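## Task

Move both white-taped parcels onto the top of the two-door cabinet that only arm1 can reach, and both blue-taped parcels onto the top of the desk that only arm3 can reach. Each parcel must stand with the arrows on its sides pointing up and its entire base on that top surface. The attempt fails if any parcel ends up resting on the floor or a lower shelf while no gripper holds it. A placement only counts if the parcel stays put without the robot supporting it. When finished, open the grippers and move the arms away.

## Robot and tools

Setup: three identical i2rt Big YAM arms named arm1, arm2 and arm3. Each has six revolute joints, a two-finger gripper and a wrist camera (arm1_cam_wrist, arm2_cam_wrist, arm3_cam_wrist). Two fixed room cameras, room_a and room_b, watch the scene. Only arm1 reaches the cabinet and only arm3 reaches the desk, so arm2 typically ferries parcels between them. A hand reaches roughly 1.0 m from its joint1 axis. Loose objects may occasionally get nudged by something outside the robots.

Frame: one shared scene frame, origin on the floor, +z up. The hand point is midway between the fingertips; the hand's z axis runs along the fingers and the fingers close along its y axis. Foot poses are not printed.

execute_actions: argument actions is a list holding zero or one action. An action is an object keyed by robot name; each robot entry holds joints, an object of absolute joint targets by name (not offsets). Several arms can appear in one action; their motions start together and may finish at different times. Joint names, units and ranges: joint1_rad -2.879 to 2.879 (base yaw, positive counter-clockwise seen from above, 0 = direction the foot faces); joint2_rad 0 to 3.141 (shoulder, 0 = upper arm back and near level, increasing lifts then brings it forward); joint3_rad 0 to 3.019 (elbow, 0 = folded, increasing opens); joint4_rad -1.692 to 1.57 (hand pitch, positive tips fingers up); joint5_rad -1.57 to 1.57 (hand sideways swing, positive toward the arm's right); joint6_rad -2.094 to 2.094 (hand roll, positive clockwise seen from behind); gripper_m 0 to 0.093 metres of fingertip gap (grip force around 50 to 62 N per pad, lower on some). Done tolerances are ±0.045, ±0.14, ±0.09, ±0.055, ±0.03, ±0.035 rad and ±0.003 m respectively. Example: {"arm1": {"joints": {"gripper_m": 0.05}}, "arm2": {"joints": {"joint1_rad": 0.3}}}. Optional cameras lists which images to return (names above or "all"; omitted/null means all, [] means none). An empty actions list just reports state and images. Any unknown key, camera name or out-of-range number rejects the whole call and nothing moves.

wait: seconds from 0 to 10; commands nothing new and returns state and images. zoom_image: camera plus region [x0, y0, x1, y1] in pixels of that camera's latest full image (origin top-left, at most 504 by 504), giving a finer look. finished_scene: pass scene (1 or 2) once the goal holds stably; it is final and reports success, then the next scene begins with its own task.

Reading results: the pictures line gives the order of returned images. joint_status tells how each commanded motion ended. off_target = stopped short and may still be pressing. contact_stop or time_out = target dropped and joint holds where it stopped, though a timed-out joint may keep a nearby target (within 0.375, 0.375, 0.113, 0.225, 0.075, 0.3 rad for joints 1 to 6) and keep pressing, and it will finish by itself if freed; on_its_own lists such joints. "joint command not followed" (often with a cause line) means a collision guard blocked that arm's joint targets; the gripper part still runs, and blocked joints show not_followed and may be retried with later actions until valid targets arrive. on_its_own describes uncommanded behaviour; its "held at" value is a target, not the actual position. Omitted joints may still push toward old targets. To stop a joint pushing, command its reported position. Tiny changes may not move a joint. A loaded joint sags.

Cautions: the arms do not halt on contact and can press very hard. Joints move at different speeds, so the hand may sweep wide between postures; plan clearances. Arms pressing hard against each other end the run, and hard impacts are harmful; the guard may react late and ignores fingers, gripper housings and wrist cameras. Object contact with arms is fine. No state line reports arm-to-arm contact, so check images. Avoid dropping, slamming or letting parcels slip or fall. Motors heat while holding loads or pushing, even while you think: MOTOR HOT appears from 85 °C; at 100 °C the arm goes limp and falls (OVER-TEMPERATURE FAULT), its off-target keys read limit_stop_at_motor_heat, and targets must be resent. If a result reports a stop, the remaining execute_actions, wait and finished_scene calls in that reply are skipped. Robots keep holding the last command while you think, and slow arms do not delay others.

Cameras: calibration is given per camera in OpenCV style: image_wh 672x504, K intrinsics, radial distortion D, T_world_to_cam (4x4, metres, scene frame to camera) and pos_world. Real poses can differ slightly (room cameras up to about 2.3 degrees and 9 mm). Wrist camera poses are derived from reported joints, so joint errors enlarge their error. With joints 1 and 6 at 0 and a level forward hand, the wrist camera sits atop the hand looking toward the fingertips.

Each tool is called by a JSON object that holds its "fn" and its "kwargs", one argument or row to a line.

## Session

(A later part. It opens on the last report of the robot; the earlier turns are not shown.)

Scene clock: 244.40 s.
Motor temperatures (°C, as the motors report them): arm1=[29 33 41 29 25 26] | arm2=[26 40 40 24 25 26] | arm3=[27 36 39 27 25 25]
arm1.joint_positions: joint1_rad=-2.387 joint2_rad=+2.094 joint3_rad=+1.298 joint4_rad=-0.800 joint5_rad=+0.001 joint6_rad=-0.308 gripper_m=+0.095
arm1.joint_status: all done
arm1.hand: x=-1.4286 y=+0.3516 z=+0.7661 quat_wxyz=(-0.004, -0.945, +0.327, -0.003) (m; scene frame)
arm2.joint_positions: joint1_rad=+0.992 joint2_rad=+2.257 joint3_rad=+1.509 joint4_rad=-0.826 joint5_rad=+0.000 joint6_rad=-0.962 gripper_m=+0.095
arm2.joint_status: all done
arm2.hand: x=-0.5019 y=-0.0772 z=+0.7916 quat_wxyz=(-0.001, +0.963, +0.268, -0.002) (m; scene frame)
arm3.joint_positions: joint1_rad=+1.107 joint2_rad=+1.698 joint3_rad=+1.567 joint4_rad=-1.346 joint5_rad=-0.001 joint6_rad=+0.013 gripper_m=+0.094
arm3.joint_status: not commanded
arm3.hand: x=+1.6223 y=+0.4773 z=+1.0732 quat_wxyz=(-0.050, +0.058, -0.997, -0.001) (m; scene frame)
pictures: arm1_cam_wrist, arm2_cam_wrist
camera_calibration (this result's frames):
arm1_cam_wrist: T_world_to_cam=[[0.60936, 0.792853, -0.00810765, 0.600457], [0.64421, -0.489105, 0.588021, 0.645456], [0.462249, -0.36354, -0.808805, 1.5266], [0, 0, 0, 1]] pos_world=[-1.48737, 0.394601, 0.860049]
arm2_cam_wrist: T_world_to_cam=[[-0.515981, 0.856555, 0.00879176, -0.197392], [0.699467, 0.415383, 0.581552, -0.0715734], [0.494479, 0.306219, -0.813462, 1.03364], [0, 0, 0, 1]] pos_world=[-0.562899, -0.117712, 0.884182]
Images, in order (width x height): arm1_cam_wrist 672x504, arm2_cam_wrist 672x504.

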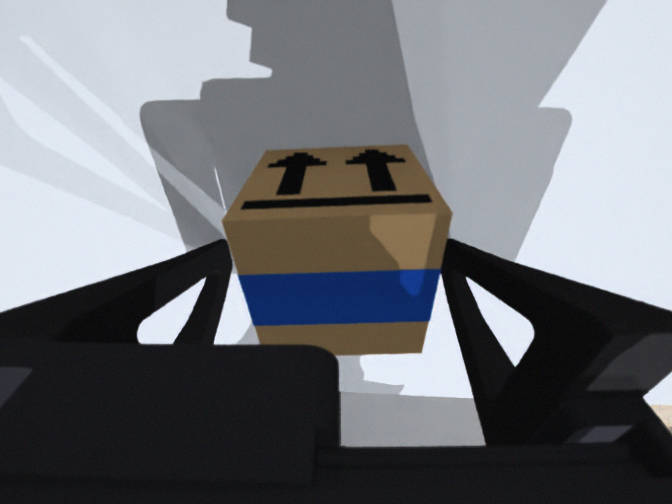

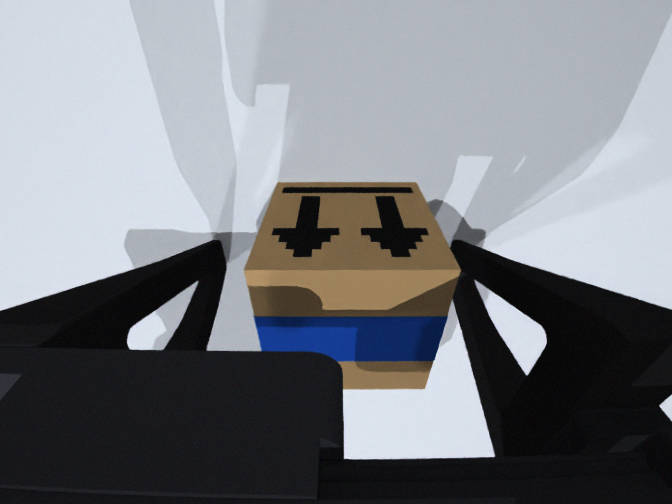

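{"fn": "execute_actions", "kwargs": {
  "actions": [
    {"arm1":{"joints":{"gripper_m":0.046}},"arm2":{"joints":{"joint1_rad":0.962}}}
  ],
  "cameras": ["arm1_cam_wrist","arm2_cam_wrist"]
}}

Scene clock: 248.80 s.
Motor temperatures (°C, as the motors report them): arm1=[29 33 41 29 25 26] | arm2=[26 40 39 24 25 26] | arm3=[27 36 39 27 25 25]
arm1.joint_positions: joint1_rad=-2.387 joint2_rad=+2.094 joint3_rad=+1.298 joint4_rad=-0.800 joint5_rad=+0.001 joint6_rad=-0.308 gripper_m=+0.049
arm1.joint_status: all done
arm1.hand: x=-1.4287 y=+0.3517 z=+0.7661 quat_wxyz=(-0.004, -0.945, +0.327, -0.003) (m; scene frame)
arm2.joint_positions: joint1_rad=+0.982 joint2_rad=+2.257 joint3_rad=+1.509 joint4_rad=-0.826 joint5_rad=-0.003 joint6_rad=-0.965 gripper_m=+0.095
arm2.joint_status: all done
arm2.hand: x=-0.4998 y=-0.0725 z=+0.7916 quat_wxyz=(+0.000, +0.964, +0.265, -0.003) (m; scene frame)
arm3.joint_positions: joint1_rad=+1.107 joint2_rad=+1.698 joint3_rad=+1.567 joint4_rad=-1.346 joint5_rad=-0.001 joint6_rad=+0.013 gripper_m=+0.094
arm3.joint_status: not commanded
arm3.hand: x=+1.6223 y=+0.4773 z=+1.0732 quat_wxyz=(-0.050, +0.058, -0.997, -0.001) (m; scene frame)
pictures: arm1_cam_wrist, arm2_cam_wrist
camera_calibration (this result's frames):
arm1_cam_wrist: T_world_to_cam=[[0.609358, 0.792856, -0.00786816, 0.600212], [0.644461, -0.489478, 0.587437, 0.646538], [0.461901, -0.36303, -0.809232, 1.52636], [0, 0, 0, 1]] pos_world=[-1.48744, 0.394698, 0.8601]
arm2_cam_wrist: T_world_to_cam=[[-0.510744, 0.859705, 0.0070081, -0.196054], [0.702728, 0.412761, 0.579484, -0.0719129], [0.495292, 0.300892, -0.814954, 1.03235], [0, 0, 0, 1]] pos_world=[-0.560915, -0.112396, 0.884366]
Images, in order (width x height): arm1_cam_wrist 672x504, arm2_cam_wrist 672x504.

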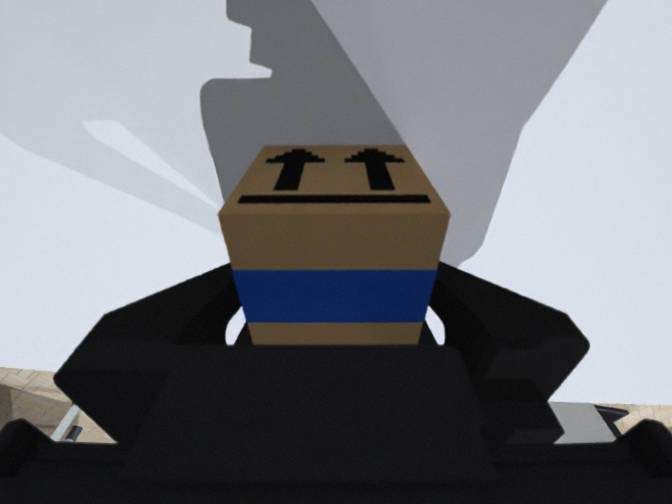

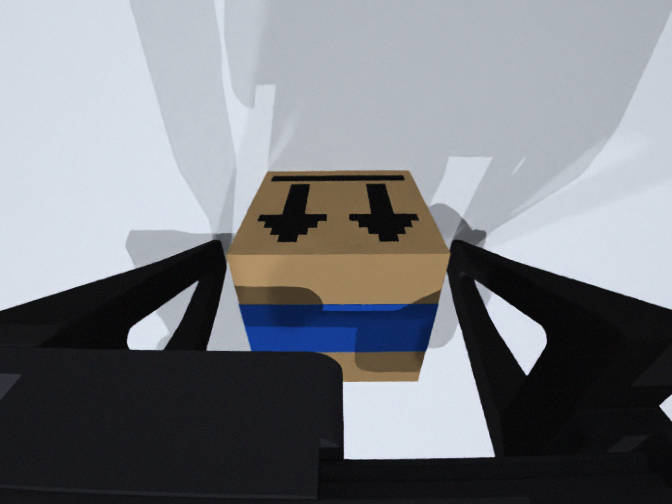

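{"fn": "execute_actions", "kwargs": {
  "actions": [
    {"arm1":{"joints":{"gripper_m":0.040}},"arm2":{"joints":{"gripper_m":0.040}}}
  ],
  "cameras": ["arm1_cam_wrist","arm2_cam_wrist"]
}}

Scene clock: 252.87 s.
Motor temperatures (°C, as the motors report them): arm1=[29 33 41 29 25 26] | arm2=[26 40 39 24 25 26] | arm3=[27 36 39 27 25 25]
arm1.joint_positions: joint1_rad=-2.387 joint2_rad=+2.094 joint3_rad=+1.298 joint4_rad=-0.800 joint5_rad=+0.001 joint6_rad=-0.308 gripper_m=+0.049
arm1.joint_status: gripper_m off_target (ended at +0.049, target +0.040)
arm1.hand: x=-1.4287 y=+0.3517 z=+0.7661 quat_wxyz=(-0.004, -0.945, +0.327, -0.003) (m; scene frame)
arm2.joint_positions: joint1_rad=+0.974 joint2_rad=+2.257 joint3_rad=+1.509 joint4_rad=-0.825 joint5_rad=-0.001 joint6_rad=-0.965 gripper_m=+0.049
arm2.joint_status: gripper_m off_target (ended at +0.049, target +0.040)
arm2.hand: x=-0.4980 y=-0.0676 z=+0.7915 quat_wxyz=(-0.001, +0.965, +0.261, -0.003) (m; scene frame)
arm3.joint_positions: joint1_rad=+1.107 joint2_rad=+1.698 joint3_rad=+1.567 joint4_rad=-1.346 joint5_rad=-0.001 joint6_rad=+0.013 gripper_m=+0.094
arm3.joint_status: not commanded
arm3.hand: x=+1.6223 y=+0.4773 z=+1.0732 quat_wxyz=(-0.050, +0.058, -0.997, -0.001) (m; scene frame)
pictures: arm1_cam_wrist, arm2_cam_wrist
camera_calibration (this result's frames):
arm1_cam_wrist: T_world_to_cam=[[0.609358, 0.792856, -0.00786816, 0.600212], [0.644461, -0.489478, 0.587437, 0.646538], [0.461901, -0.36303, -0.809232, 1.52636], [0, 0, 0, 1]] pos_world=[-1.48744, 0.394698, 0.8601]
arm2_cam_wrist: T_world_to_cam=[[-0.503497, 0.863952, 0.00886604, -0.196872], [0.7067, 0.405906, 0.579495, -0.0736941], [0.497057, 0.29804, -0.814927, 1.03064], [0, 0, 0, 1]] pos_world=[-0.559334, -0.107173, 0.884351]
Images, in order (width x height): arm1_cam_wrist 672x504, arm2_cam_wrist 672x504.

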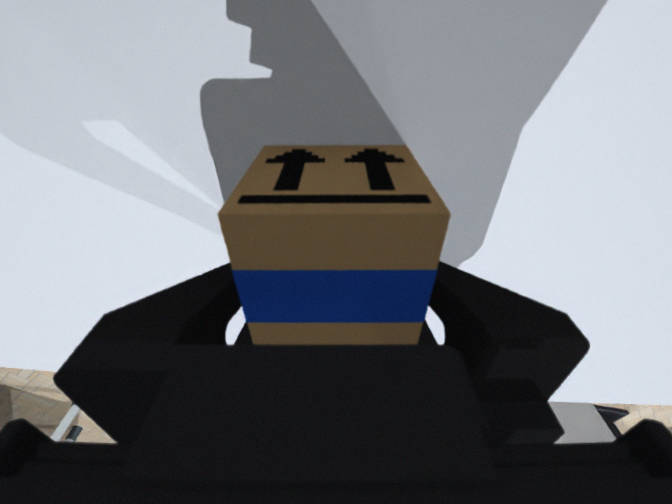

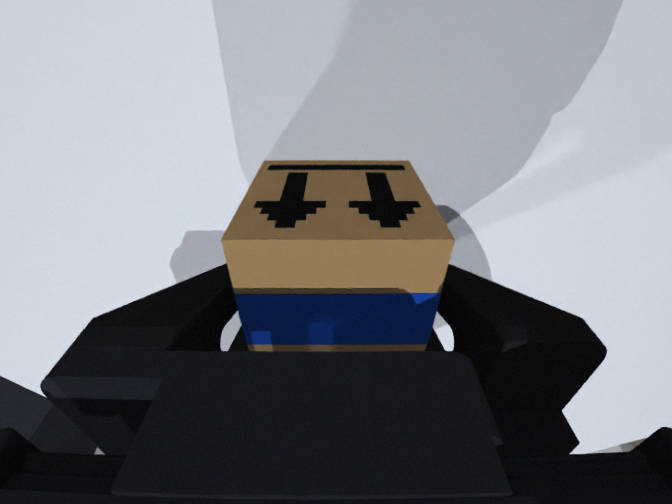

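{"fn": "execute_actions", "kwargs": {
  "actions": [
    {"arm1":{"joints":{"joint2_rad":1.80,"joint3_rad":1.40,"joint4_rad":-1.13}},"arm2":{"joints":{"joint2_rad":1.95,"joint3_rad":1.6,"joint4_rad":-1.15}}}
  ],
  "cameras": ["room_a"]
}}

{"fn": "execute_actions", "kwargs": {
  "actions": [
    {"arm1":{"joints":{"joint1_rad":1.735,"joint3_rad":1.70,"joint4_rad":-1.14,"joint6_rad":-1.17}},"arm2":{"joints":{"joint1_rad":-1.115,"joint2_rad":2.05,"joint3_rad":1.75,"joint4_rad":-1.157,"joint6_rad":0.0}}}
  ],
  "cameras": ["arm1_cam_wrist","arm2_cam_wrist","room_a"]
}}

Scene clock: 275.17 s.
Motor temperatures (°C, as the motors report them): arm1=[29 33 40 29 25 26] | arm2=[26 40 39 24 25 26] | arm3=[27 36 39 27 25 25]
arm1.joint_positions: joint1_rad=-2.387 joint2_rad=+1.805 joint3_rad=+1.380 joint4_rad=-1.118 joint5_rad=+0.001 joint6_rad=-0.308 gripper_m=+0.049
arm1.joint_status: all done
arm1.hand: x=-1.4263 y=+0.3492 z=+0.9398 quat_wxyz=(+0.012, -0.945, +0.327, +0.018) (m; scene frame)
arm2.joint_positions: joint1_rad=+0.974 joint2_rad=+1.948 joint3_rad=+1.584 joint4_rad=-1.143 joint5_rad=-0.001 joint6_rad=-0.965 gripper_m=+0.049
arm2.joint_status: all done
arm2.hand: x=-0.4995 y=-0.0666 z=+0.9932 quat_wxyz=(-0.022, +0.965, +0.261, -0.028) (m; scene frame)
arm3.joint_positions: joint1_rad=+1.107 joint2_rad=+1.698 joint3_rad=+1.567 joint4_rad=-1.346 joint5_rad=-0.001 joint6_rad=+0.013 gripper_m=+0.094
arm3.joint_status: not commanded
arm3.hand: x=+1.6223 y=+0.4773 z=+1.0732 quat_wxyz=(-0.050, +0.058, -0.997, -0.001) (m; scene frame)
pictures: room_a
Images, in order (width x height): room_a 672x504.

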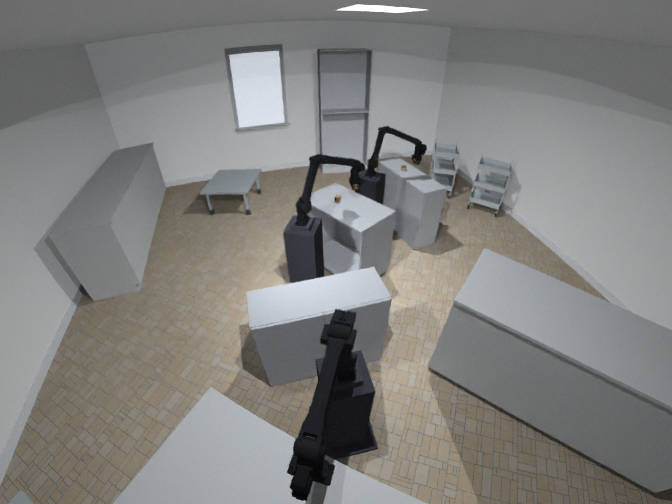

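Scene clock: 278.30 s.
Motor temperatures (°C, as the motors report them): arm1=[29 33 41 28 25 26] | arm2=[26 40 40 24 25 26] | arm3=[27 36 39 27 25 25]
arm1.joint_positions: joint1_rad=+1.745 joint2_rad=+1.818 joint3_rad=+1.675 joint4_rad=-1.134 joint5_rad=-0.002 joint6_rad=-1.157 gripper_m=+0.049
arm1.joint_status: all done
arm1.hand: x=-0.4985 y=-0.0813 z=+1.0360 quat_wxyz=(-0.122, +0.547, -0.825, +0.071) (m; scene frame)
arm2.joint_positions: joint1_rad=-1.126 joint2_rad=+2.056 joint3_rad=+1.719 joint4_rad=-1.150 joint5_rad=+0.001 joint6_rad=-0.015 gripper_m=+0.049
arm2.joint_status: all done
arm2.hand: x=+0.5677 y=+0.0442 z=+0.9712 quat_wxyz=(-0.037, +0.305, -0.952, -0.014) (m; scene frame)
arm3.joint_positions: joint1_rad=+1.107 joint2_rad=+1.698 joint3_rad=+1.567 joint4_rad=-1.346 joint5_rad=-0.001 joint6_rad=+0.013 gripper_m=+0.094
arm3.joint_status: not commanded
arm3.hand: x=+1.6223 y=+0.4773 z=+1.0732 quat_wxyz=(-0.050, +0.058, -0.997, -0.001) (m; scene frame)
pictures: arm1_cam_wrist, arm2_cam_wrist, room_a
camera_calibration (this result's frames):
arm1_cam_wrist: T_world_to_cam=[[0.890862, -0.380315, 0.248446, 0.158256], [-0.454041, -0.762953, 0.460162, -0.761399], [0.0145461, -0.522745, -0.852365, 0.966635], [0, 0, 0, 1]] pos_world=[-0.500752, -0.0154212, 1.13497]
arm2_cam_wrist: T_world_to_cam=[[0.580049, -0.814578, 0.00229037, -0.293055], [-0.696901, -0.494793, 0.519143, -0.0810876], [-0.42175, -0.302725, -0.854684, 1.20082], [0, 0, 0, 1]] pos_world=[0.619922, 0.0846803, 1.06909]
Images, in order (width x height): arm1_cam_wrist 672x504, arm2_cam_wrist 672x504, room_a 672x504.

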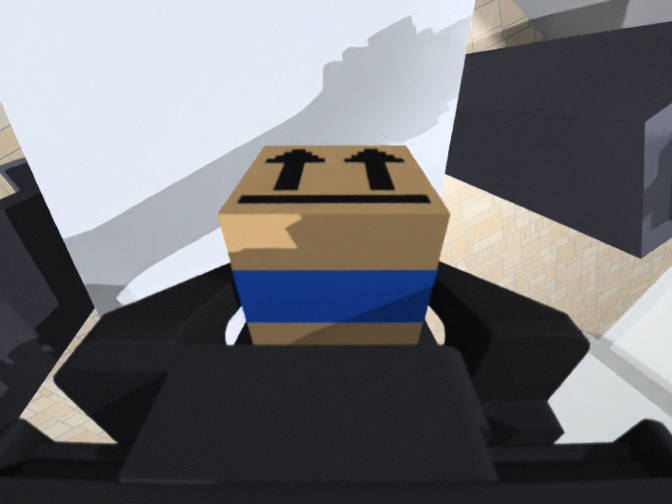

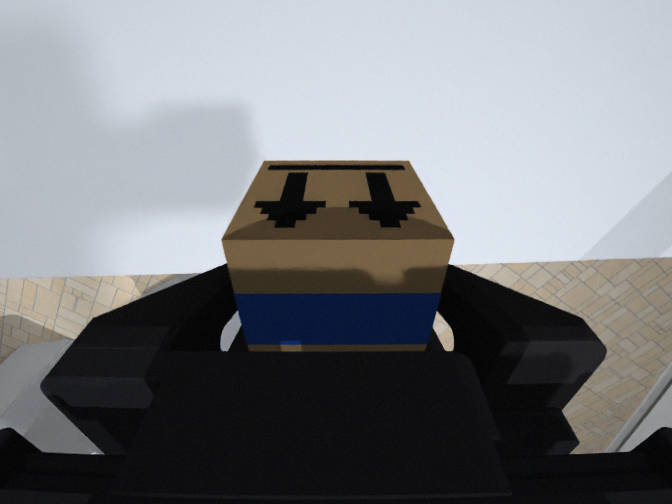

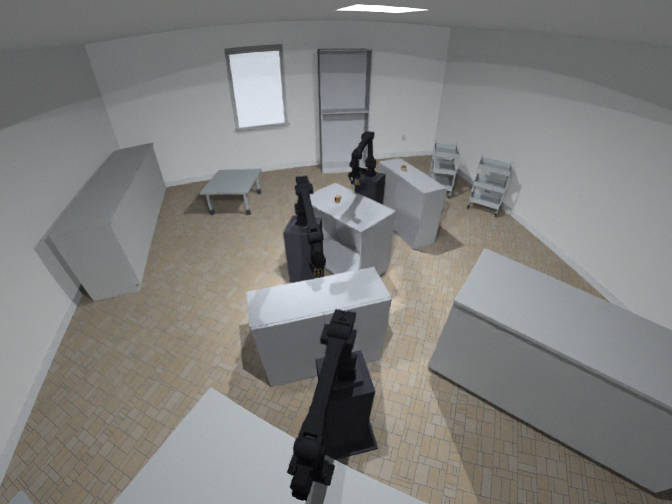

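{"fn": "execute_actions", "kwargs": {
  "actions": [
    {"arm1":{"joints":{"joint2_rad":2.18,"joint3_rad":1.64,"joint4_rad":-0.985}},"arm2":{"joints":{"joint2_rad":2.215,"joint3_rad":1.695,"joint4_rad":-1.012}}}
  ],
  "cameras": ["arm1_cam_wrist","arm2_cam_wrist","room_b"]
}}

Scene clock: 291.87 s.
Motor temperatures (°C, as the motors report them): arm1=[29 33 42 28 25 26] | arm2=[26 41 42 24 25 26] | arm3=[27 36 39 27 25 25]
arm1.joint_positions: joint1_rad=+1.744 joint2_rad=+2.175 joint3_rad=+1.634 joint4_rad=-0.990 joint5_rad=+0.000 joint6_rad=-1.157 gripper_m=+0.049
arm1.joint_status: all done
arm1.hand: x=-0.5006 y=-0.0800 z=+0.8059 quat_wxyz=(-0.015, +0.553, -0.833, +0.003) (m; scene frame)
arm2.joint_positions: joint1_rad=-1.126 joint2_rad=+2.239 joint3_rad=+1.674 joint4_rad=-1.020 joint5_rad=+0.001 joint6_rad=-0.015 gripper_m=+0.049
arm2.joint_status: all done
arm2.hand: x=+0.5582 y=+0.0385 z=+0.8446 quat_wxyz=(+0.010, +0.305, -0.952, +0.000) (m; scene frame)
arm3.joint_positions: joint1_rad=+1.107 joint2_rad=+1.698 joint3_rad=+1.567 joint4_rad=-1.346 joint5_rad=-0.001 joint6_rad=+0.013 gripper_m=+0.094
arm3.joint_status: not commanded
arm3.hand: x=+1.6223 y=+0.4773 z=+1.0732 quat_wxyz=(-0.050, +0.058, -0.997, -0.001) (m; scene frame)
pictures: arm1_cam_wrist, arm2_cam_wrist, room_b
camera_calibration (this result's frames):
arm1_cam_wrist: T_world_to_cam=[[0.925534, -0.378185, 0.0190753, 0.420182], [-0.322384, -0.760546, 0.563595, -0.672696], [-0.198635, -0.527775, -0.825831, 0.642691], [0, 0, 0, 1]] pos_world=[-0.478098, -0.0135135, 0.901867]
arm2_cam_wrist: T_world_to_cam=[[0.580636, -0.814163, 0.00094217, -0.291083], [-0.652219, -0.464449, 0.59908, -0.118402], [-0.487311, -0.348462, -0.800688, 1.07966], [0, 0, 0, 1]] pos_world=[0.617918, 0.0842383, 0.935674]
Images, in order (width x height): arm1_cam_wrist 672x504, arm2_cam_wrist 672x504, room_b 672x504.

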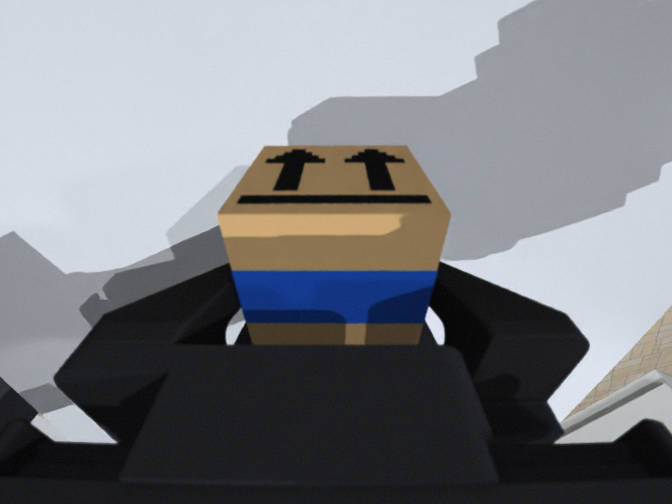

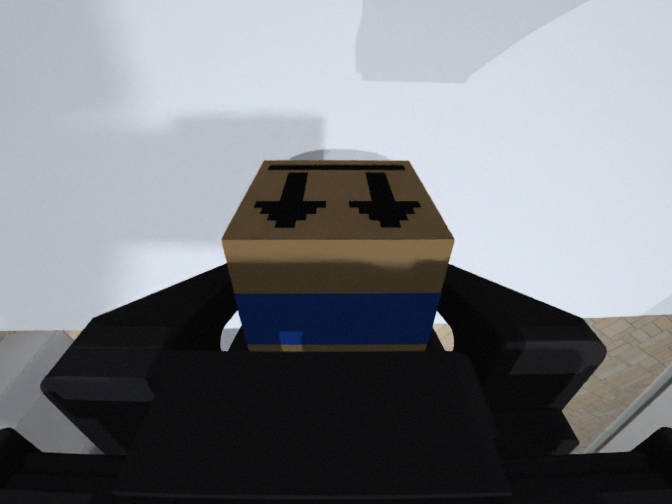

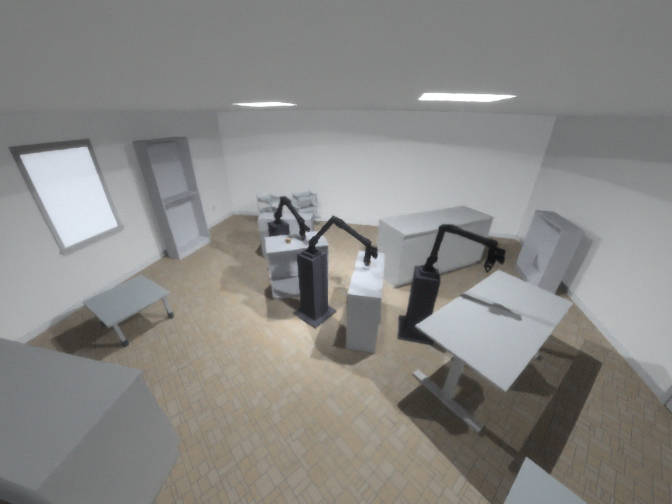

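{"fn": "execute_actions", "kwargs": {
  "actions": [
    {"arm1":{"joints":{"joint2_rad":2.21,"joint4_rad":-1.025}},"arm2":{"joints":{"joint2_rad":2.30,"joint4_rad":-0.93}}}
  ],
  "cameras": ["arm1_cam_wrist","arm2_cam_wrist"]
}}

Scene clock: 299.87 s.
Motor temperatures (°C, as the motors report them): arm1=[29 33 41 28 25 26] | arm2=[26 41 41 24 25 26] | arm3=[27 36 39 27 25 25]
arm1.joint_positions: joint1_rad=+1.744 joint2_rad=+2.210 joint3_rad=+1.634 joint4_rad=-1.014 joint5_rad=+0.000 joint6_rad=-1.158 gripper_m=+0.049
arm1.joint_status: all done
arm1.hand: x=-0.5130 y=-0.0799 z=+0.7849 quat_wxyz=(+0.010, +0.553, -0.833, -0.013) (m; scene frame)
arm2.joint_positions: joint1_rad=-1.126 joint2_rad=+2.301 joint3_rad=+1.674 joint4_rad=-0.939 joint5_rad=+0.001 joint6_rad=-0.015 gripper_m=+0.049
arm2.joint_status: all done
arm2.hand: x=+0.5633 y=+0.0423 z=+0.8065 quat_wxyz=(+0.001, +0.305, -0.952, -0.002) (m; scene frame)
arm3.joint_positions: joint1_rad=+1.107 joint2_rad=+1.698 joint3_rad=+1.567 joint4_rad=-1.346 joint5_rad=-0.001 joint6_rad=+0.013 gripper_m=+0.094
arm3.joint_status: not commanded
arm3.hand: x=+1.6223 y=+0.4773 z=+1.0732 quat_wxyz=(-0.050, +0.058, -0.997, -0.001) (m; scene frame)
pictures: arm1_cam_wrist, arm2_cam_wrist
camera_calibration (this result's frames):
arm1_cam_wrist: T_world_to_cam=[[0.925609, -0.37686, -0.03498, 0.474628], [-0.287637, -0.760501, 0.582154, -0.661513], [-0.245993, -0.528785, -0.812326, 0.587914], [0, 0, 0, 1]] pos_world=[-0.484973, -0.0133329, 0.879283]
arm2_cam_wrist: T_world_to_cam=[[0.580533, -0.814236, 0.00120319, -0.291064], [-0.66118, -0.470543, 0.584321, -0.0733321], [-0.475209, -0.340013, -0.811522, 1.05448], [0, 0, 0, 1]] pos_world=[0.621584, 0.0870345, 0.898931]
Images, in order (width x height): arm1_cam_wrist 672x504, arm2_cam_wrist 672x504.

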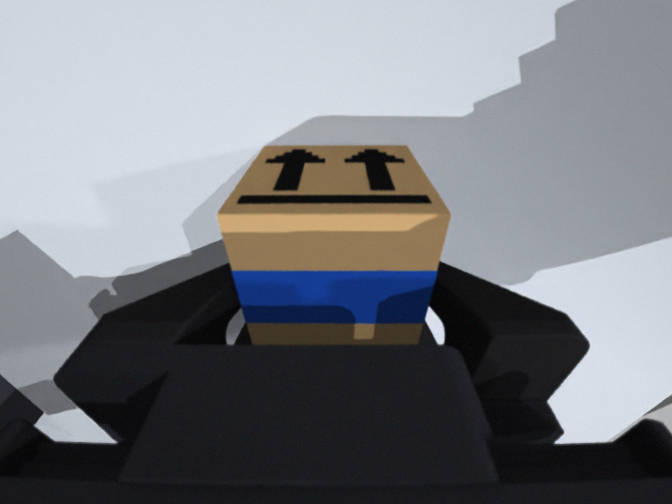

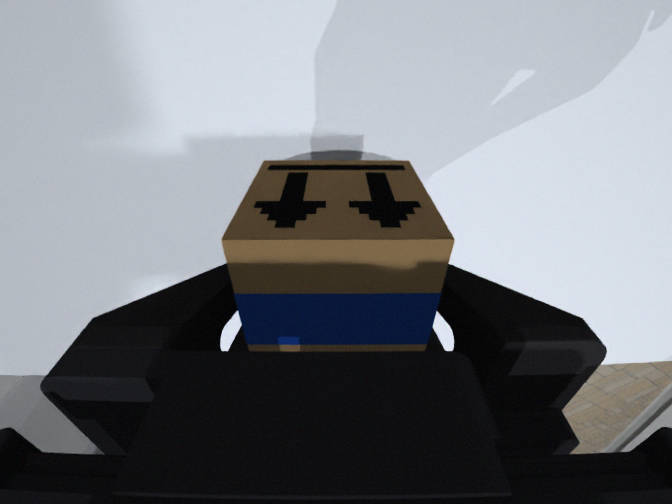

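{"fn": "execute_actions", "kwargs": {
  "actions": [
    {"arm1":{"joints":{"joint2_rad":2.228}},"arm2":{"joints":{"joint2_rad":2.335,"joint4_rad":-0.90}}}
  ],
  "cameras": ["arm1_cam_wrist","arm2_cam_wrist"]
}}

Scene clock: 312.17 s.
Motor temperatures (°C, as the motors report them): arm1=[29 33 41 28 25 26] | arm2=[26 41 41 24 25 26] | arm3=[27 36 39 27 25 25]
arm1.joint_positions: joint1_rad=+1.744 joint2_rad=+2.210 joint3_rad=+1.634 joint4_rad=-1.014 joint5_rad=+0.000 joint6_rad=-1.158 gripper_m=+0.049
arm1.joint_status: all done
arm1.hand: x=-0.5131 y=-0.0799 z=+0.7846 quat_wxyz=(+0.010, +0.553, -0.833, -0.013) (m; scene frame)
arm2.joint_positions: joint1_rad=-1.126 joint2_rad=+2.325 joint3_rad=+1.674 joint4_rad=-0.910 joint5_rad=+0.001 joint6_rad=-0.015 gripper_m=+0.049
arm2.joint_status: all done
arm2.hand: x=+0.5642 y=+0.0430 z=+0.7916 quat_wxyz=(-0.001, +0.305, -0.952, -0.003) (m; scene frame)
arm3.joint_positions: joint1_rad=+1.107 joint2_rad=+1.698 joint3_rad=+1.567 joint4_rad=-1.346 joint5_rad=-0.001 joint6_rad=+0.013 gripper_m=+0.094
arm3.joint_status: not commanded
arm3.hand: x=+1.6223 y=+0.4773 z=+1.0732 quat_wxyz=(-0.050, +0.058, -0.997, -0.001) (m; scene frame)
pictures: arm1_cam_wrist, arm2_cam_wrist
camera_calibration (this result's frames):
arm1_cam_wrist: T_world_to_cam=[[0.925598, -0.376856, -0.035331, 0.47496], [-0.287411, -0.7605, 0.582267, -0.661375], [-0.2463, -0.528791, -0.812229, 0.587478], [0, 0, 0, 1]] pos_world=[-0.485013, -0.0133308, 0.879045]
arm2_cam_wrist: T_world_to_cam=[[0.580506, -0.814255, 0.00126808, -0.291012], [-0.663385, -0.472042, 0.5806, -0.0593802], [-0.472158, -0.337883, -0.814188, 1.04332], [0, 0, 0, 1]] pos_world=[0.622156, 0.0875337, 0.884306]
Images, in order (width x height): arm1_cam_wrist 672x504, arm2_cam_wrist 672x504.

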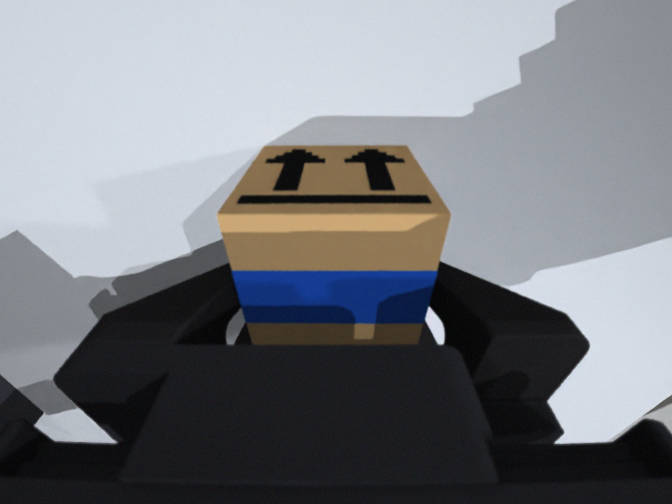

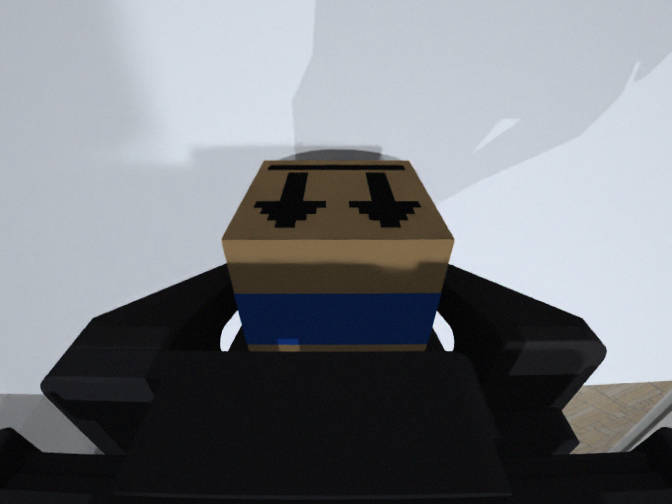

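{"fn": "execute_actions", "kwargs": {
  "actions": [
    {"arm1":{"joints":{"joint2_rad":2.238}},"arm2":{"joints":{"joint2_rad":2.35}}}
  ],
  "cameras": ["arm1_cam_wrist","arm2_cam_wrist"]
}}

Scene clock: 315.57 s.
Motor temperatures (°C, as the motors report them): arm1=[29 33 41 28 25 26] | arm2=[26 41 41 24 25 26] | arm3=[27 36 39 27 25 25]
arm1.joint_positions: joint1_rad=+1.744 joint2_rad=+2.211 joint3_rad=+1.634 joint4_rad=-1.014 joint5_rad=+0.000 joint6_rad=-1.158 gripper_m=+0.049
arm1.joint_status: all done
arm1.hand: x=-0.5133 y=-0.0799 z=+0.7842 quat_wxyz=(+0.010, +0.553, -0.833, -0.013) (m; scene frame)
arm2.joint_positions: joint1_rad=-1.126 joint2_rad=+2.337 joint3_rad=+1.674 joint4_rad=-0.910 joint5_rad=+0.001 joint6_rad=-0.015 gripper_m=+0.049
arm2.joint_status: all done
arm2.hand: x=+0.5618 y=+0.0414 z=+0.7846 quat_wxyz=(+0.004, +0.305, -0.952, -0.001) (m; scene frame)
arm3.joint_positions: joint1_rad=+1.107 joint2_rad=+1.698 joint3_rad=+1.567 joint4_rad=-1.346 joint5_rad=-0.001 joint6_rad=+0.013 gripper_m=+0.094
arm3.joint_status: not commanded
arm3.hand: x=+1.6223 y=+0.4773 z=+1.0732 quat_wxyz=(-0.050, +0.058, -0.997, -0.001) (m; scene frame)
pictures: arm1_cam_wrist, arm2_cam_wrist
camera_calibration (this result's frames):
arm1_cam_wrist: T_world_to_cam=[[0.925562, -0.376845, -0.0363839, 0.47598], [-0.286735, -0.760494, 0.582608, -0.661102], [-0.247223, -0.528807, -0.811938, 0.58635], [0, 0, 0, 1]] pos_world=[-0.48515, -0.0133272, 0.878562]
arm2_cam_wrist: T_world_to_cam=[[0.580572, -0.814208, 0.00110558, -0.290832], [-0.657845, -0.468276, 0.589879, -0.0682329], [-0.479767, -0.343194, -0.807491, 1.03517], [0, 0, 0, 1]] pos_world=[0.620601, 0.0865137, 0.876459]
Images, in order (width x height): arm1_cam_wrist 672x504, arm2_cam_wrist 672x504.

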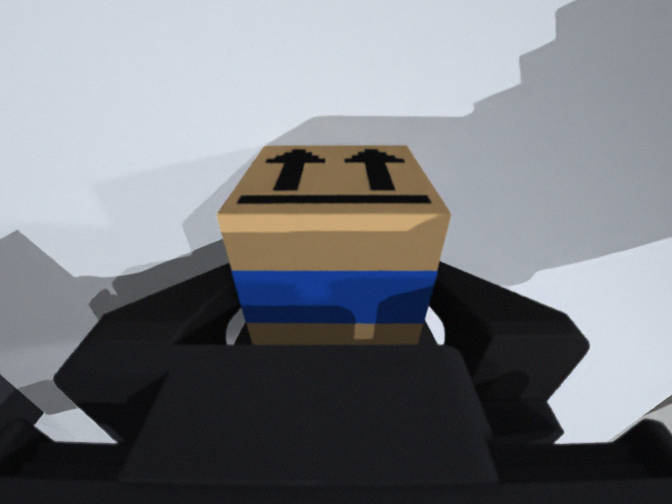

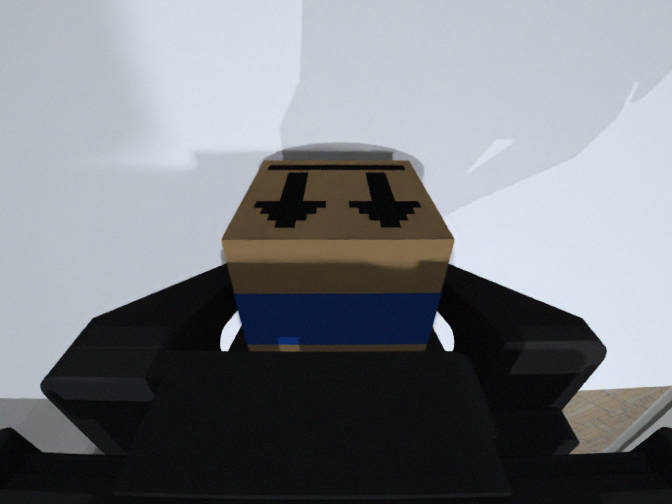

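{"fn": "execute_actions", "kwargs": {
  "actions": [
    {"arm1":{"joints":{"joint2_rad":2.21,"gripper_m":0.093}},"arm2":{"joints":{"joint2_rad":2.365,"joint4_rad":-0.885}}}
  ],
  "cameras": ["arm1_cam_wrist","arm2_cam_wrist"]
}}

Scene clock: 319.00 s.
Motor temperatures (°C, as the motors report them): arm1=[29 33 41 28 25 26] | arm2=[26 41 41 24 25 26] | arm3=[27 36 39 27 25 25]
arm1.joint_positions: joint1_rad=+1.744 joint2_rad=+2.210 joint3_rad=+1.634 joint4_rad=-1.019 joint5_rad=+0.000 joint6_rad=-1.158 gripper_m=+0.093
arm1.joint_status: all done
arm1.hand: x=-0.5144 y=-0.0798 z=+0.7849 quat_wxyz=(+0.012, +0.553, -0.833, -0.015) (m; scene frame)
arm2.joint_positions: joint1_rad=-1.126 joint2_rad=+2.352 joint3_rad=+1.674 joint4_rad=-0.894 joint5_rad=+0.001 joint6_rad=-0.015 gripper_m=+0.049
arm2.joint_status: all done
arm2.hand: x=+0.5616 y=+0.0414 z=+0.7750 quat_wxyz=(+0.004, +0.305, -0.952, -0.001) (m; scene frame)
arm3.joint_positions: joint1_rad=+1.107 joint2_rad=+1.698 joint3_rad=+1.567 joint4_rad=-1.346 joint5_rad=-0.001 joint6_rad=+0.013 gripper_m=+0.094
arm3.joint_status: not commanded
arm3.hand: x=+1.6223 y=+0.4773 z=+1.0732 quat_wxyz=(-0.050, +0.058, -0.997, -0.001) (m; scene frame)
pictures: arm1_cam_wrist, arm2_cam_wrist
camera_calibration (this result's frames):
arm1_cam_wrist: T_world_to_cam=[[0.925408, -0.376797, -0.0405418, 0.480242], [-0.284265, -0.760909, 0.583275, -0.661042], [-0.250625, -0.528243, -0.811262, 0.584491], [0, 0, 0, 1]] pos_world=[-0.485843, -0.0132856, 0.879215]
arm2_cam_wrist: T_world_to_cam=[[0.580259, -0.814431, 0.00111359, -0.290584], [-0.65821, -0.46815, 0.589572, -0.062284], [-0.479645, -0.342838, -0.807715, 1.02742], [0, 0, 0, 1]] pos_world=[0.620414, 0.0864183, 0.866906]
Images, in order (width x height): arm1_cam_wrist 672x504, arm2_cam_wrist 672x504.

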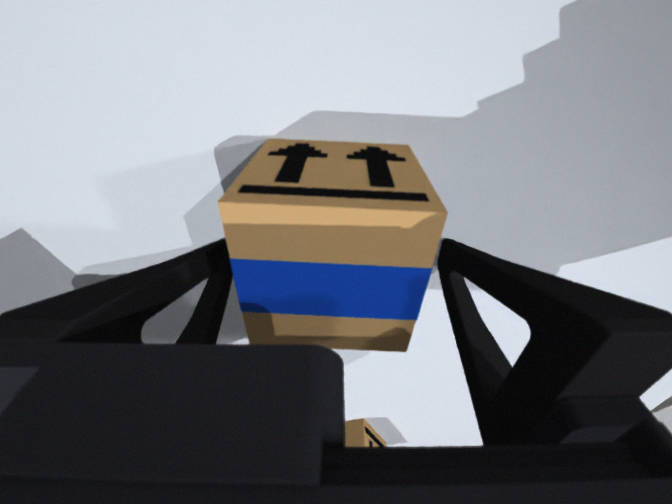

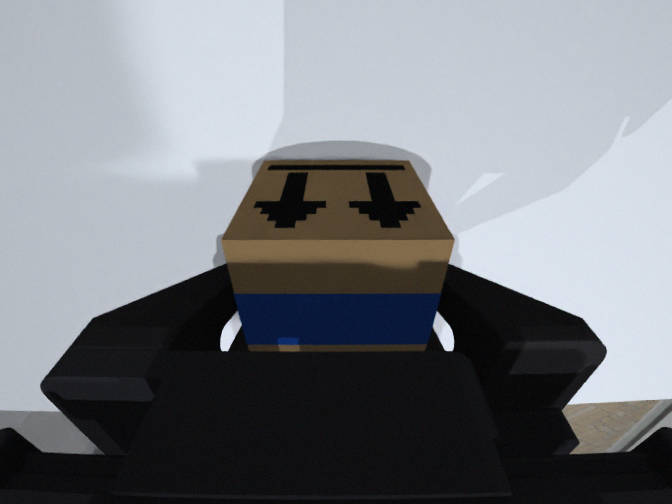

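{"fn": "execute_actions", "kwargs": {
  "actions": [
    {"arm1":{"joints":{"joint2_rad":2.02}},"arm2":{"joints":{"joint2_rad":2.382}}}
  ],
  "cameras": ["arm2_cam_wrist"]
}}

Scene clock: 331.50 s.
Motor temperatures (°C, as the motors report them): arm1=[29 34 41 28 25 26] | arm2=[26 41 41 24 25 26] | arm3=[27 36 40 27 25 25]
arm1.joint_positions: joint1_rad=+1.744 joint2_rad=+2.017 joint3_rad=+1.621 joint4_rad=-1.019 joint5_rad=+0.000 joint6_rad=-1.158 gripper_m=+0.093
arm1.joint_status: all done
arm1.hand: x=-0.4926 y=-0.0808 z=+0.8971 quat_wxyz=(-0.064, +0.551, -0.831, +0.034) (m; scene frame)
arm2.joint_positions: joint1_rad=-1.126 joint2_rad=+2.353 joint3_rad=+1.674 joint4_rad=-0.894 joint5_rad=+0.001 joint6_rad=-0.015 gripper_m=+0.049
arm2.joint_status: all done
arm2.hand: x=+0.5615 y=+0.0413 z=+0.7748 quat_wxyz=(+0.004, +0.305, -0.952, -0.001) (m; scene frame)
arm3.joint_positions: joint1_rad=+1.107 joint2_rad=+1.698 joint3_rad=+1.567 joint4_rad=-1.346 joint5_rad=-0.001 joint6_rad=+0.013 gripper_m=+0.094
arm3.joint_status: not commanded
arm3.hand: x=+1.6223 y=+0.4773 z=+1.0732 quat_wxyz=(-0.050, +0.058, -0.997, -0.001) (m; scene frame)
pictures: arm2_cam_wrist
camera_calibration (this result's frames):
arm2_cam_wrist: T_world_to_cam=[[0.580261, -0.81443, 0.00110831, -0.290579], [-0.658024, -0.468023, 0.58988, -0.0625776], [-0.479897, -0.343014, -0.80749, 1.02714], [0, 0, 0, 1]] pos_world=[0.620358, 0.0863813, 0.866644]
Images, in order (width x height): arm2_cam_wrist 672x504.

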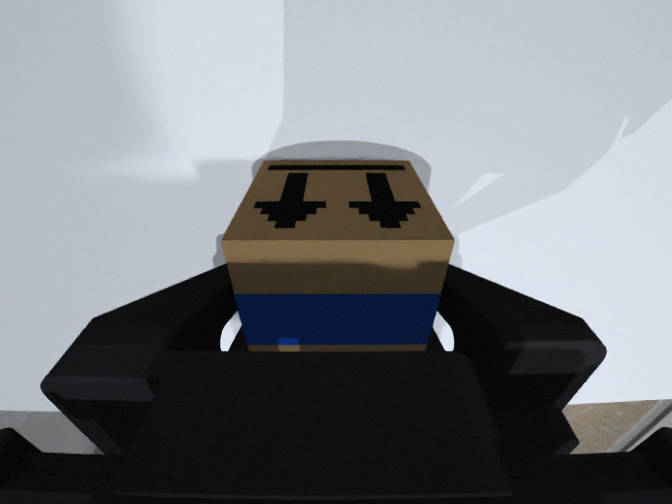

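{"fn": "execute_actions", "kwargs": {
  "actions": [
    {"arm1":{"joints":{"joint1_rad":1.43,"joint2_rad":1.985,"joint3_rad":1.49,"joint4_rad":-1.045,"joint6_rad":-0.32}},"arm2":{"joints":{"joint2_rad":2.353,"gripper_m":0.093}}}
  ],
  "cameras": ["arm1_cam_wrist","arm2_cam_wrist"]
}}

Scene clock: 335.60 s.
Motor temperatures (°C, as the motors report them): arm1=[29 34 41 28 25 26] | arm2=[26 41 41 24 25 26] | arm3=[27 36 40 27 25 25]
arm1.joint_positions: joint1_rad=+1.430 joint2_rad=+1.994 joint3_rad=+1.479 joint4_rad=-1.035 joint5_rad=+0.002 joint6_rad=-0.335 gripper_m=+0.093
arm1.joint_status: all done
arm1.hand: x=-0.5788 y=-0.2601 z=+0.8576 quat_wxyz=(-0.004, +0.018, -1.000, -0.002) (m; scene frame)
arm2.joint_positions: joint1_rad=-1.126 joint2_rad=+2.353 joint3_rad=+1.674 joint4_rad=-0.894 joint5_rad=+0.000 joint6_rad=-0.015 gripper_m=+0.093
arm2.joint_status: all done
arm2.hand: x=+0.5615 y=+0.0417 z=+0.7748 quat_wxyz=(+0.004, +0.305, -0.952, -0.002) (m; scene frame)
arm3.joint_positions: joint1_rad=+1.107 joint2_rad=+1.698 joint3_rad=+1.567 joint4_rad=-1.346 joint5_rad=-0.001 joint6_rad=+0.013 gripper_m=+0.094
arm3.joint_status: not commanded
arm3.hand: x=+1.6223 y=+0.4773 z=+1.0732 quat_wxyz=(-0.050, +0.058, -0.997, -0.001) (m; scene frame)
pictures: arm1_cam_wrist, arm2_cam_wrist
camera_calibration (this result's frames):
arm1_cam_wrist: T_world_to_cam=[[0.0471926, -0.99887, -0.0055883, -0.225242], [-0.817678, -0.0418441, 0.574153, -0.972881], [-0.573738, -0.0225263, -0.818729, 0.48297], [0, 0, 0, 1]] pos_world=[-0.507776, -0.254818, 0.952745]
arm2_cam_wrist: T_world_to_cam=[[0.580566, -0.814213, 0.00073545, -0.290165], [-0.658091, -0.468712, 0.589258, -0.0618747], [-0.479437, -0.342587, -0.807944, 1.02733], [0, 0, 0, 1]] pos_world=[0.620283, 0.0866939, 0.866703]
Images, in order (width x height): arm1_cam_wrist 672x504, arm2_cam_wrist 672x504.

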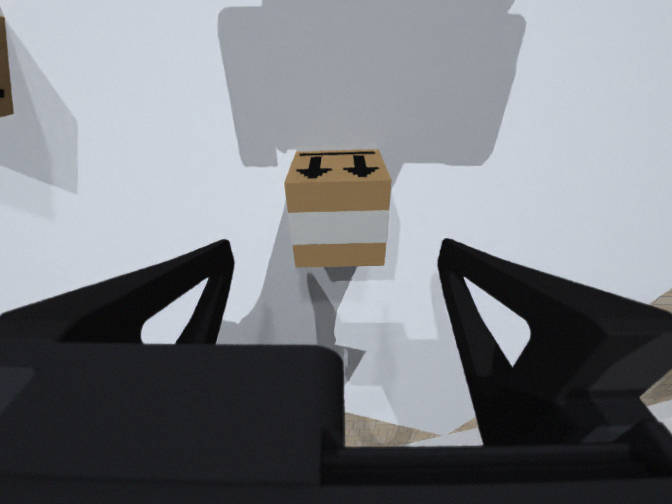

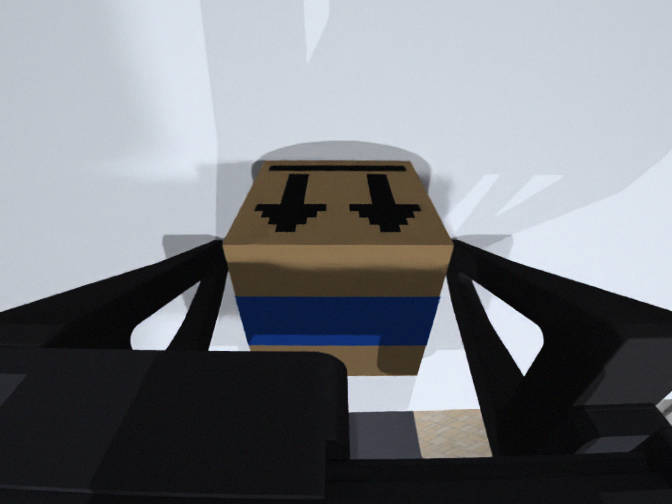

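{"fn": "execute_actions", "kwargs": {
  "actions": [
    {"arm1":{"joints":{"joint2_rad":2.04,"joint3_rad":1.379,"joint4_rad":-0.865}},"arm2":{"joints":{"joint2_rad":1.9}},"arm3":{"joints":{"joint1_rad":-0.6}}}
  ],
  "cameras": ["arm1_cam_wrist"]
}}

Scene clock: 345.27 s.
Motor temperatures (°C, as the motors report them): arm1=[29 33 41 28 25 26] | arm2=[26 41 41 24 25 26] | arm3=[27 36 40 27 25 25]
arm1.joint_positions: joint1_rad=+1.430 joint2_rad=+2.053 joint3_rad=+1.366 joint4_rad=-0.879 joint5_rad=+0.002 joint6_rad=-0.334 gripper_m=+0.093
arm1.joint_status: all done
arm1.hand: x=-0.6016 y=-0.2526 z=+0.7904 quat_wxyz=(+0.004, +0.017, -1.000, -0.004) (m; scene frame)
arm2.joint_positions: joint1_rad=-1.126 joint2_rad=+1.905 joint3_rad=+1.686 joint4_rad=-0.889 joint5_rad=+0.000 joint6_rad=-0.015 gripper_m=+0.093
arm2.joint_status: all done
arm2.hand: x=+0.6121 y=+0.0746 z=+1.0720 quat_wxyz=(-0.216, +0.297, -0.928, -0.069) (m; scene frame)
arm3.joint_positions: joint1_rad=-0.607 joint2_rad=+1.698 joint3_rad=+1.567 joint4_rad=-1.346 joint5_rad=+0.001 joint6_rad=+0.012 gripper_m=+0.094
arm3.joint_status: all done
arm3.hand: x=+1.0786 y=-0.1302 z=+1.0720 quat_wxyz=(-0.037, -0.716, -0.696, +0.033) (m; scene frame)
pictures: arm1_cam_wrist
camera_calibration (this result's frames):
arm1_cam_wrist: T_world_to_cam=[[0.0464197, -0.998858, -0.0112876, -0.212971], [-0.808392, -0.0442014, 0.586982, -0.957724], [-0.586811, -0.0181227, -0.809521, 0.401078], [0, 0, 0, 1]] pos_world=[-0.528974, -0.247792, 0.884443]
Images, in order (width x height): arm1_cam_wrist 672x504.

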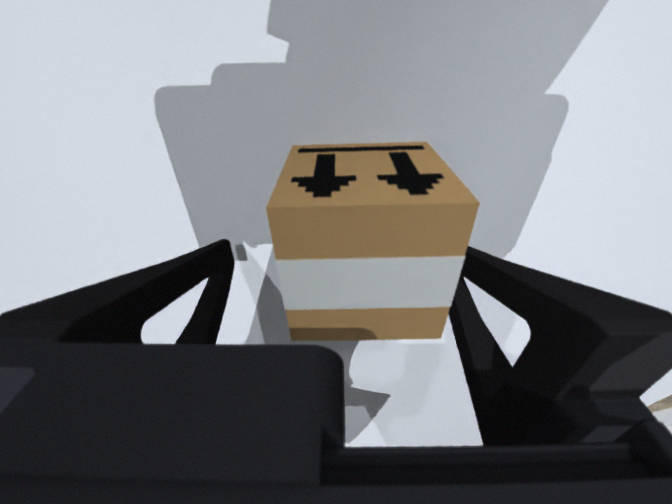

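{"fn": "execute_actions", "kwargs": {
  "actions": [
    {"arm1":{"joints":{"joint1_rad":1.402}},"arm2":{"joints":{"joint1_rad":0.0,"joint2_rad":1.75,"joint3_rad":1.55,"joint4_rad":-1.3}}}
  ],
  "cameras": ["arm1_cam_wrist"]
}}

Scene clock: 351.13 s.
Motor temperatures (°C, as the motors report them): arm1=[29 33 41 28 25 26] | arm2=[26 41 41 24 25 26] | arm3=[27 36 40 27 25 25]
arm1.joint_positions: joint1_rad=+1.410 joint2_rad=+2.053 joint3_rad=+1.366 joint4_rad=-0.879 joint5_rad=+0.002 joint6_rad=-0.334 gripper_m=+0.093
arm1.joint_status: all done
arm1.hand: x=-0.6049 y=-0.2628 z=+0.7903 quat_wxyz=(+0.004, +0.008, -1.000, -0.004) (m; scene frame)
arm2.joint_positions: joint1_rad=+0.005 joint2_rad=+1.761 joint3_rad=+1.550 joint4_rad=-1.292 joint5_rad=-0.001 joint6_rad=-0.014 gripper_m=+0.093
arm2.joint_status: all done
arm2.hand: x=-0.0481 y=+0.2236 z=+1.0784 quat_wxyz=(-0.020, +0.767, -0.641, -0.030) (m; scene frame)
arm3.joint_positions: joint1_rad=-0.607 joint2_rad=+1.698 joint3_rad=+1.567 joint4_rad=-1.346 joint5_rad=+0.001 joint6_rad=+0.012 gripper_m=+0.094
arm3.joint_status: not commanded
arm3.hand: x=+1.0786 y=-0.1302 z=+1.0720 quat_wxyz=(-0.037, -0.716, -0.696, +0.033) (m; scene frame)
pictures: arm1_cam_wrist
camera_calibration (this result's frames):
arm1_cam_wrist: T_world_to_cam=[[0.0269792, -0.999575, -0.0110729, -0.235186], [-0.808969, -0.028339, 0.587168, -0.957122], [-0.587232, -0.00688367, -0.809389, 0.401489], [0, 0, 0, 1]] pos_world=[-0.532169, -0.259446, 0.884348]
Images, in order (width x height): arm1_cam_wrist 672x504.

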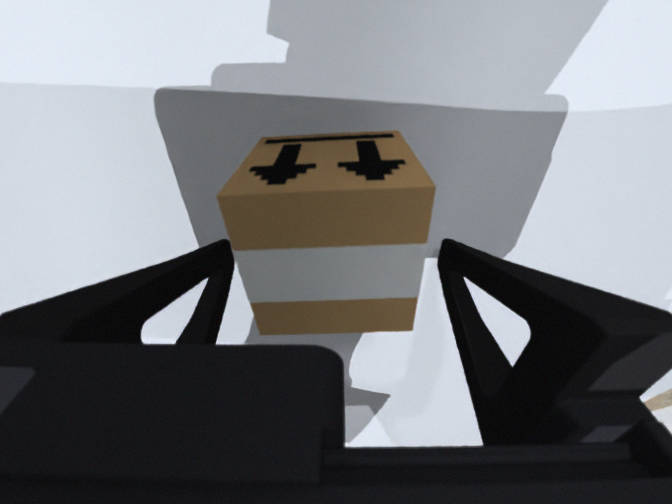

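{"fn": "execute_actions", "kwargs": {
  "actions": [
    {"arm1":{"joints":{"gripper_m":0.040}},"arm3":{"joints":{"joint1_rad":-1.54,"joint2_rad":2.13,"joint3_rad":1.725,"joint4_rad":-1.12,"joint6_rad":0.0}}}
  ],
  "cameras": ["arm1_cam_wrist","arm3_cam_wrist"]
}}

Scene clock: 359.97 s.
Motor temperatures (°C, as the motors report them): arm1=[29 34 40 28 25 26] | arm2=[26 41 41 24 25 26] | arm3=[27 36 40 27 25 25]
arm1.joint_positions: joint1_rad=+1.410 joint2_rad=+2.053 joint3_rad=+1.366 joint4_rad=-0.879 joint5_rad=+0.002 joint6_rad=-0.334 gripper_m=+0.049
arm1.joint_status: gripper_m off_target (ended at +0.049, target +0.040)
arm1.hand: x=-0.6049 y=-0.2628 z=+0.7903 quat_wxyz=(+0.004, +0.007, -1.000, -0.004) (m; scene frame)
arm2.joint_positions: joint1_rad=+0.005 joint2_rad=+1.761 joint3_rad=+1.550 joint4_rad=-1.292 joint5_rad=-0.001 joint6_rad=-0.014 gripper_m=+0.093
arm2.joint_status: not commanded
arm2.hand: x=-0.0481 y=+0.2236 z=+1.0784 quat_wxyz=(-0.020, +0.767, -0.641, -0.030) (m; scene frame)
arm3.joint_positions: joint1_rad=-1.538 joint2_rad=+2.135 joint3_rad=+1.706 joint4_rad=-1.125 joint5_rad=+0.002 joint6_rad=+0.011 gripper_m=+0.094
arm3.joint_status: all done
arm3.hand: x=+0.5749 y=+0.0387 z=+0.8740 quat_wxyz=(-0.005, -0.953, -0.302, +0.005) (m; scene frame)
pictures: arm1_cam_wrist, arm3_cam_wrist
camera_calibration (this result's frames):
arm1_cam_wrist: T_world_to_cam=[[0.0265978, -0.999585, -0.0110701, -0.235421], [-0.808978, -0.0280287, 0.587171, -0.957048], [-0.587237, -0.006662, -0.809387, 0.401543], [0, 0, 0, 1]] pos_world=[-0.532167, -0.259473, 0.884348]
arm3_cam_wrist: T_world_to_cam=[[-0.567442, 0.823384, 0.00698525, 0.286922], [0.677644, 0.462151, 0.572027, -0.90857], [0.467769, 0.329326, -0.820205, 0.56303], [0, 0, 0, 1]] pos_world=[0.51513, -0.00177013, 0.979522]
Images, in order (width x height): arm1_cam_wrist 672x504, arm3_cam_wrist 672x504.

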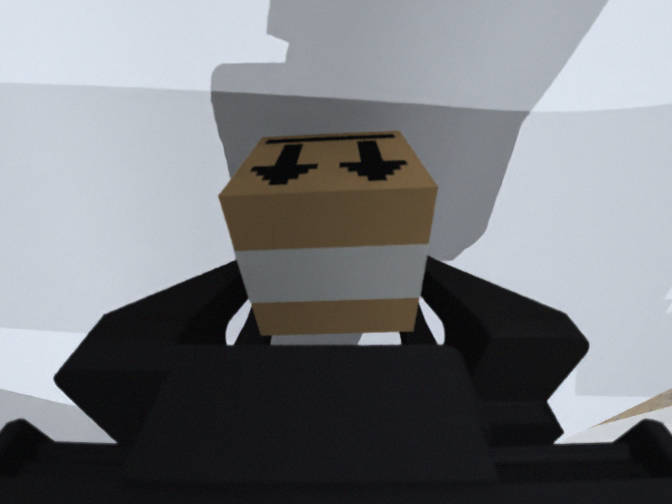

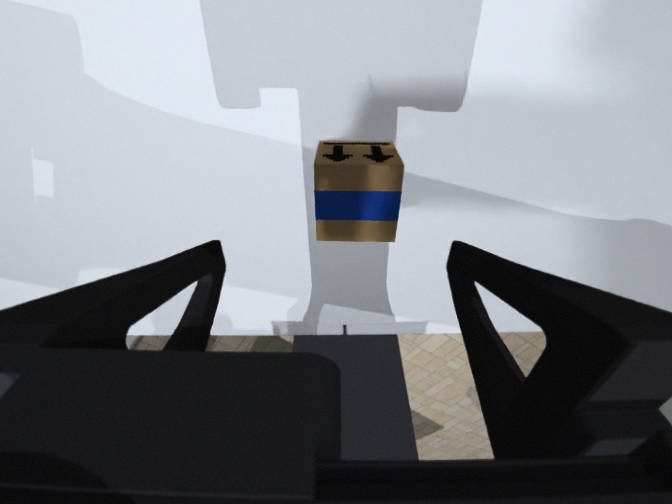

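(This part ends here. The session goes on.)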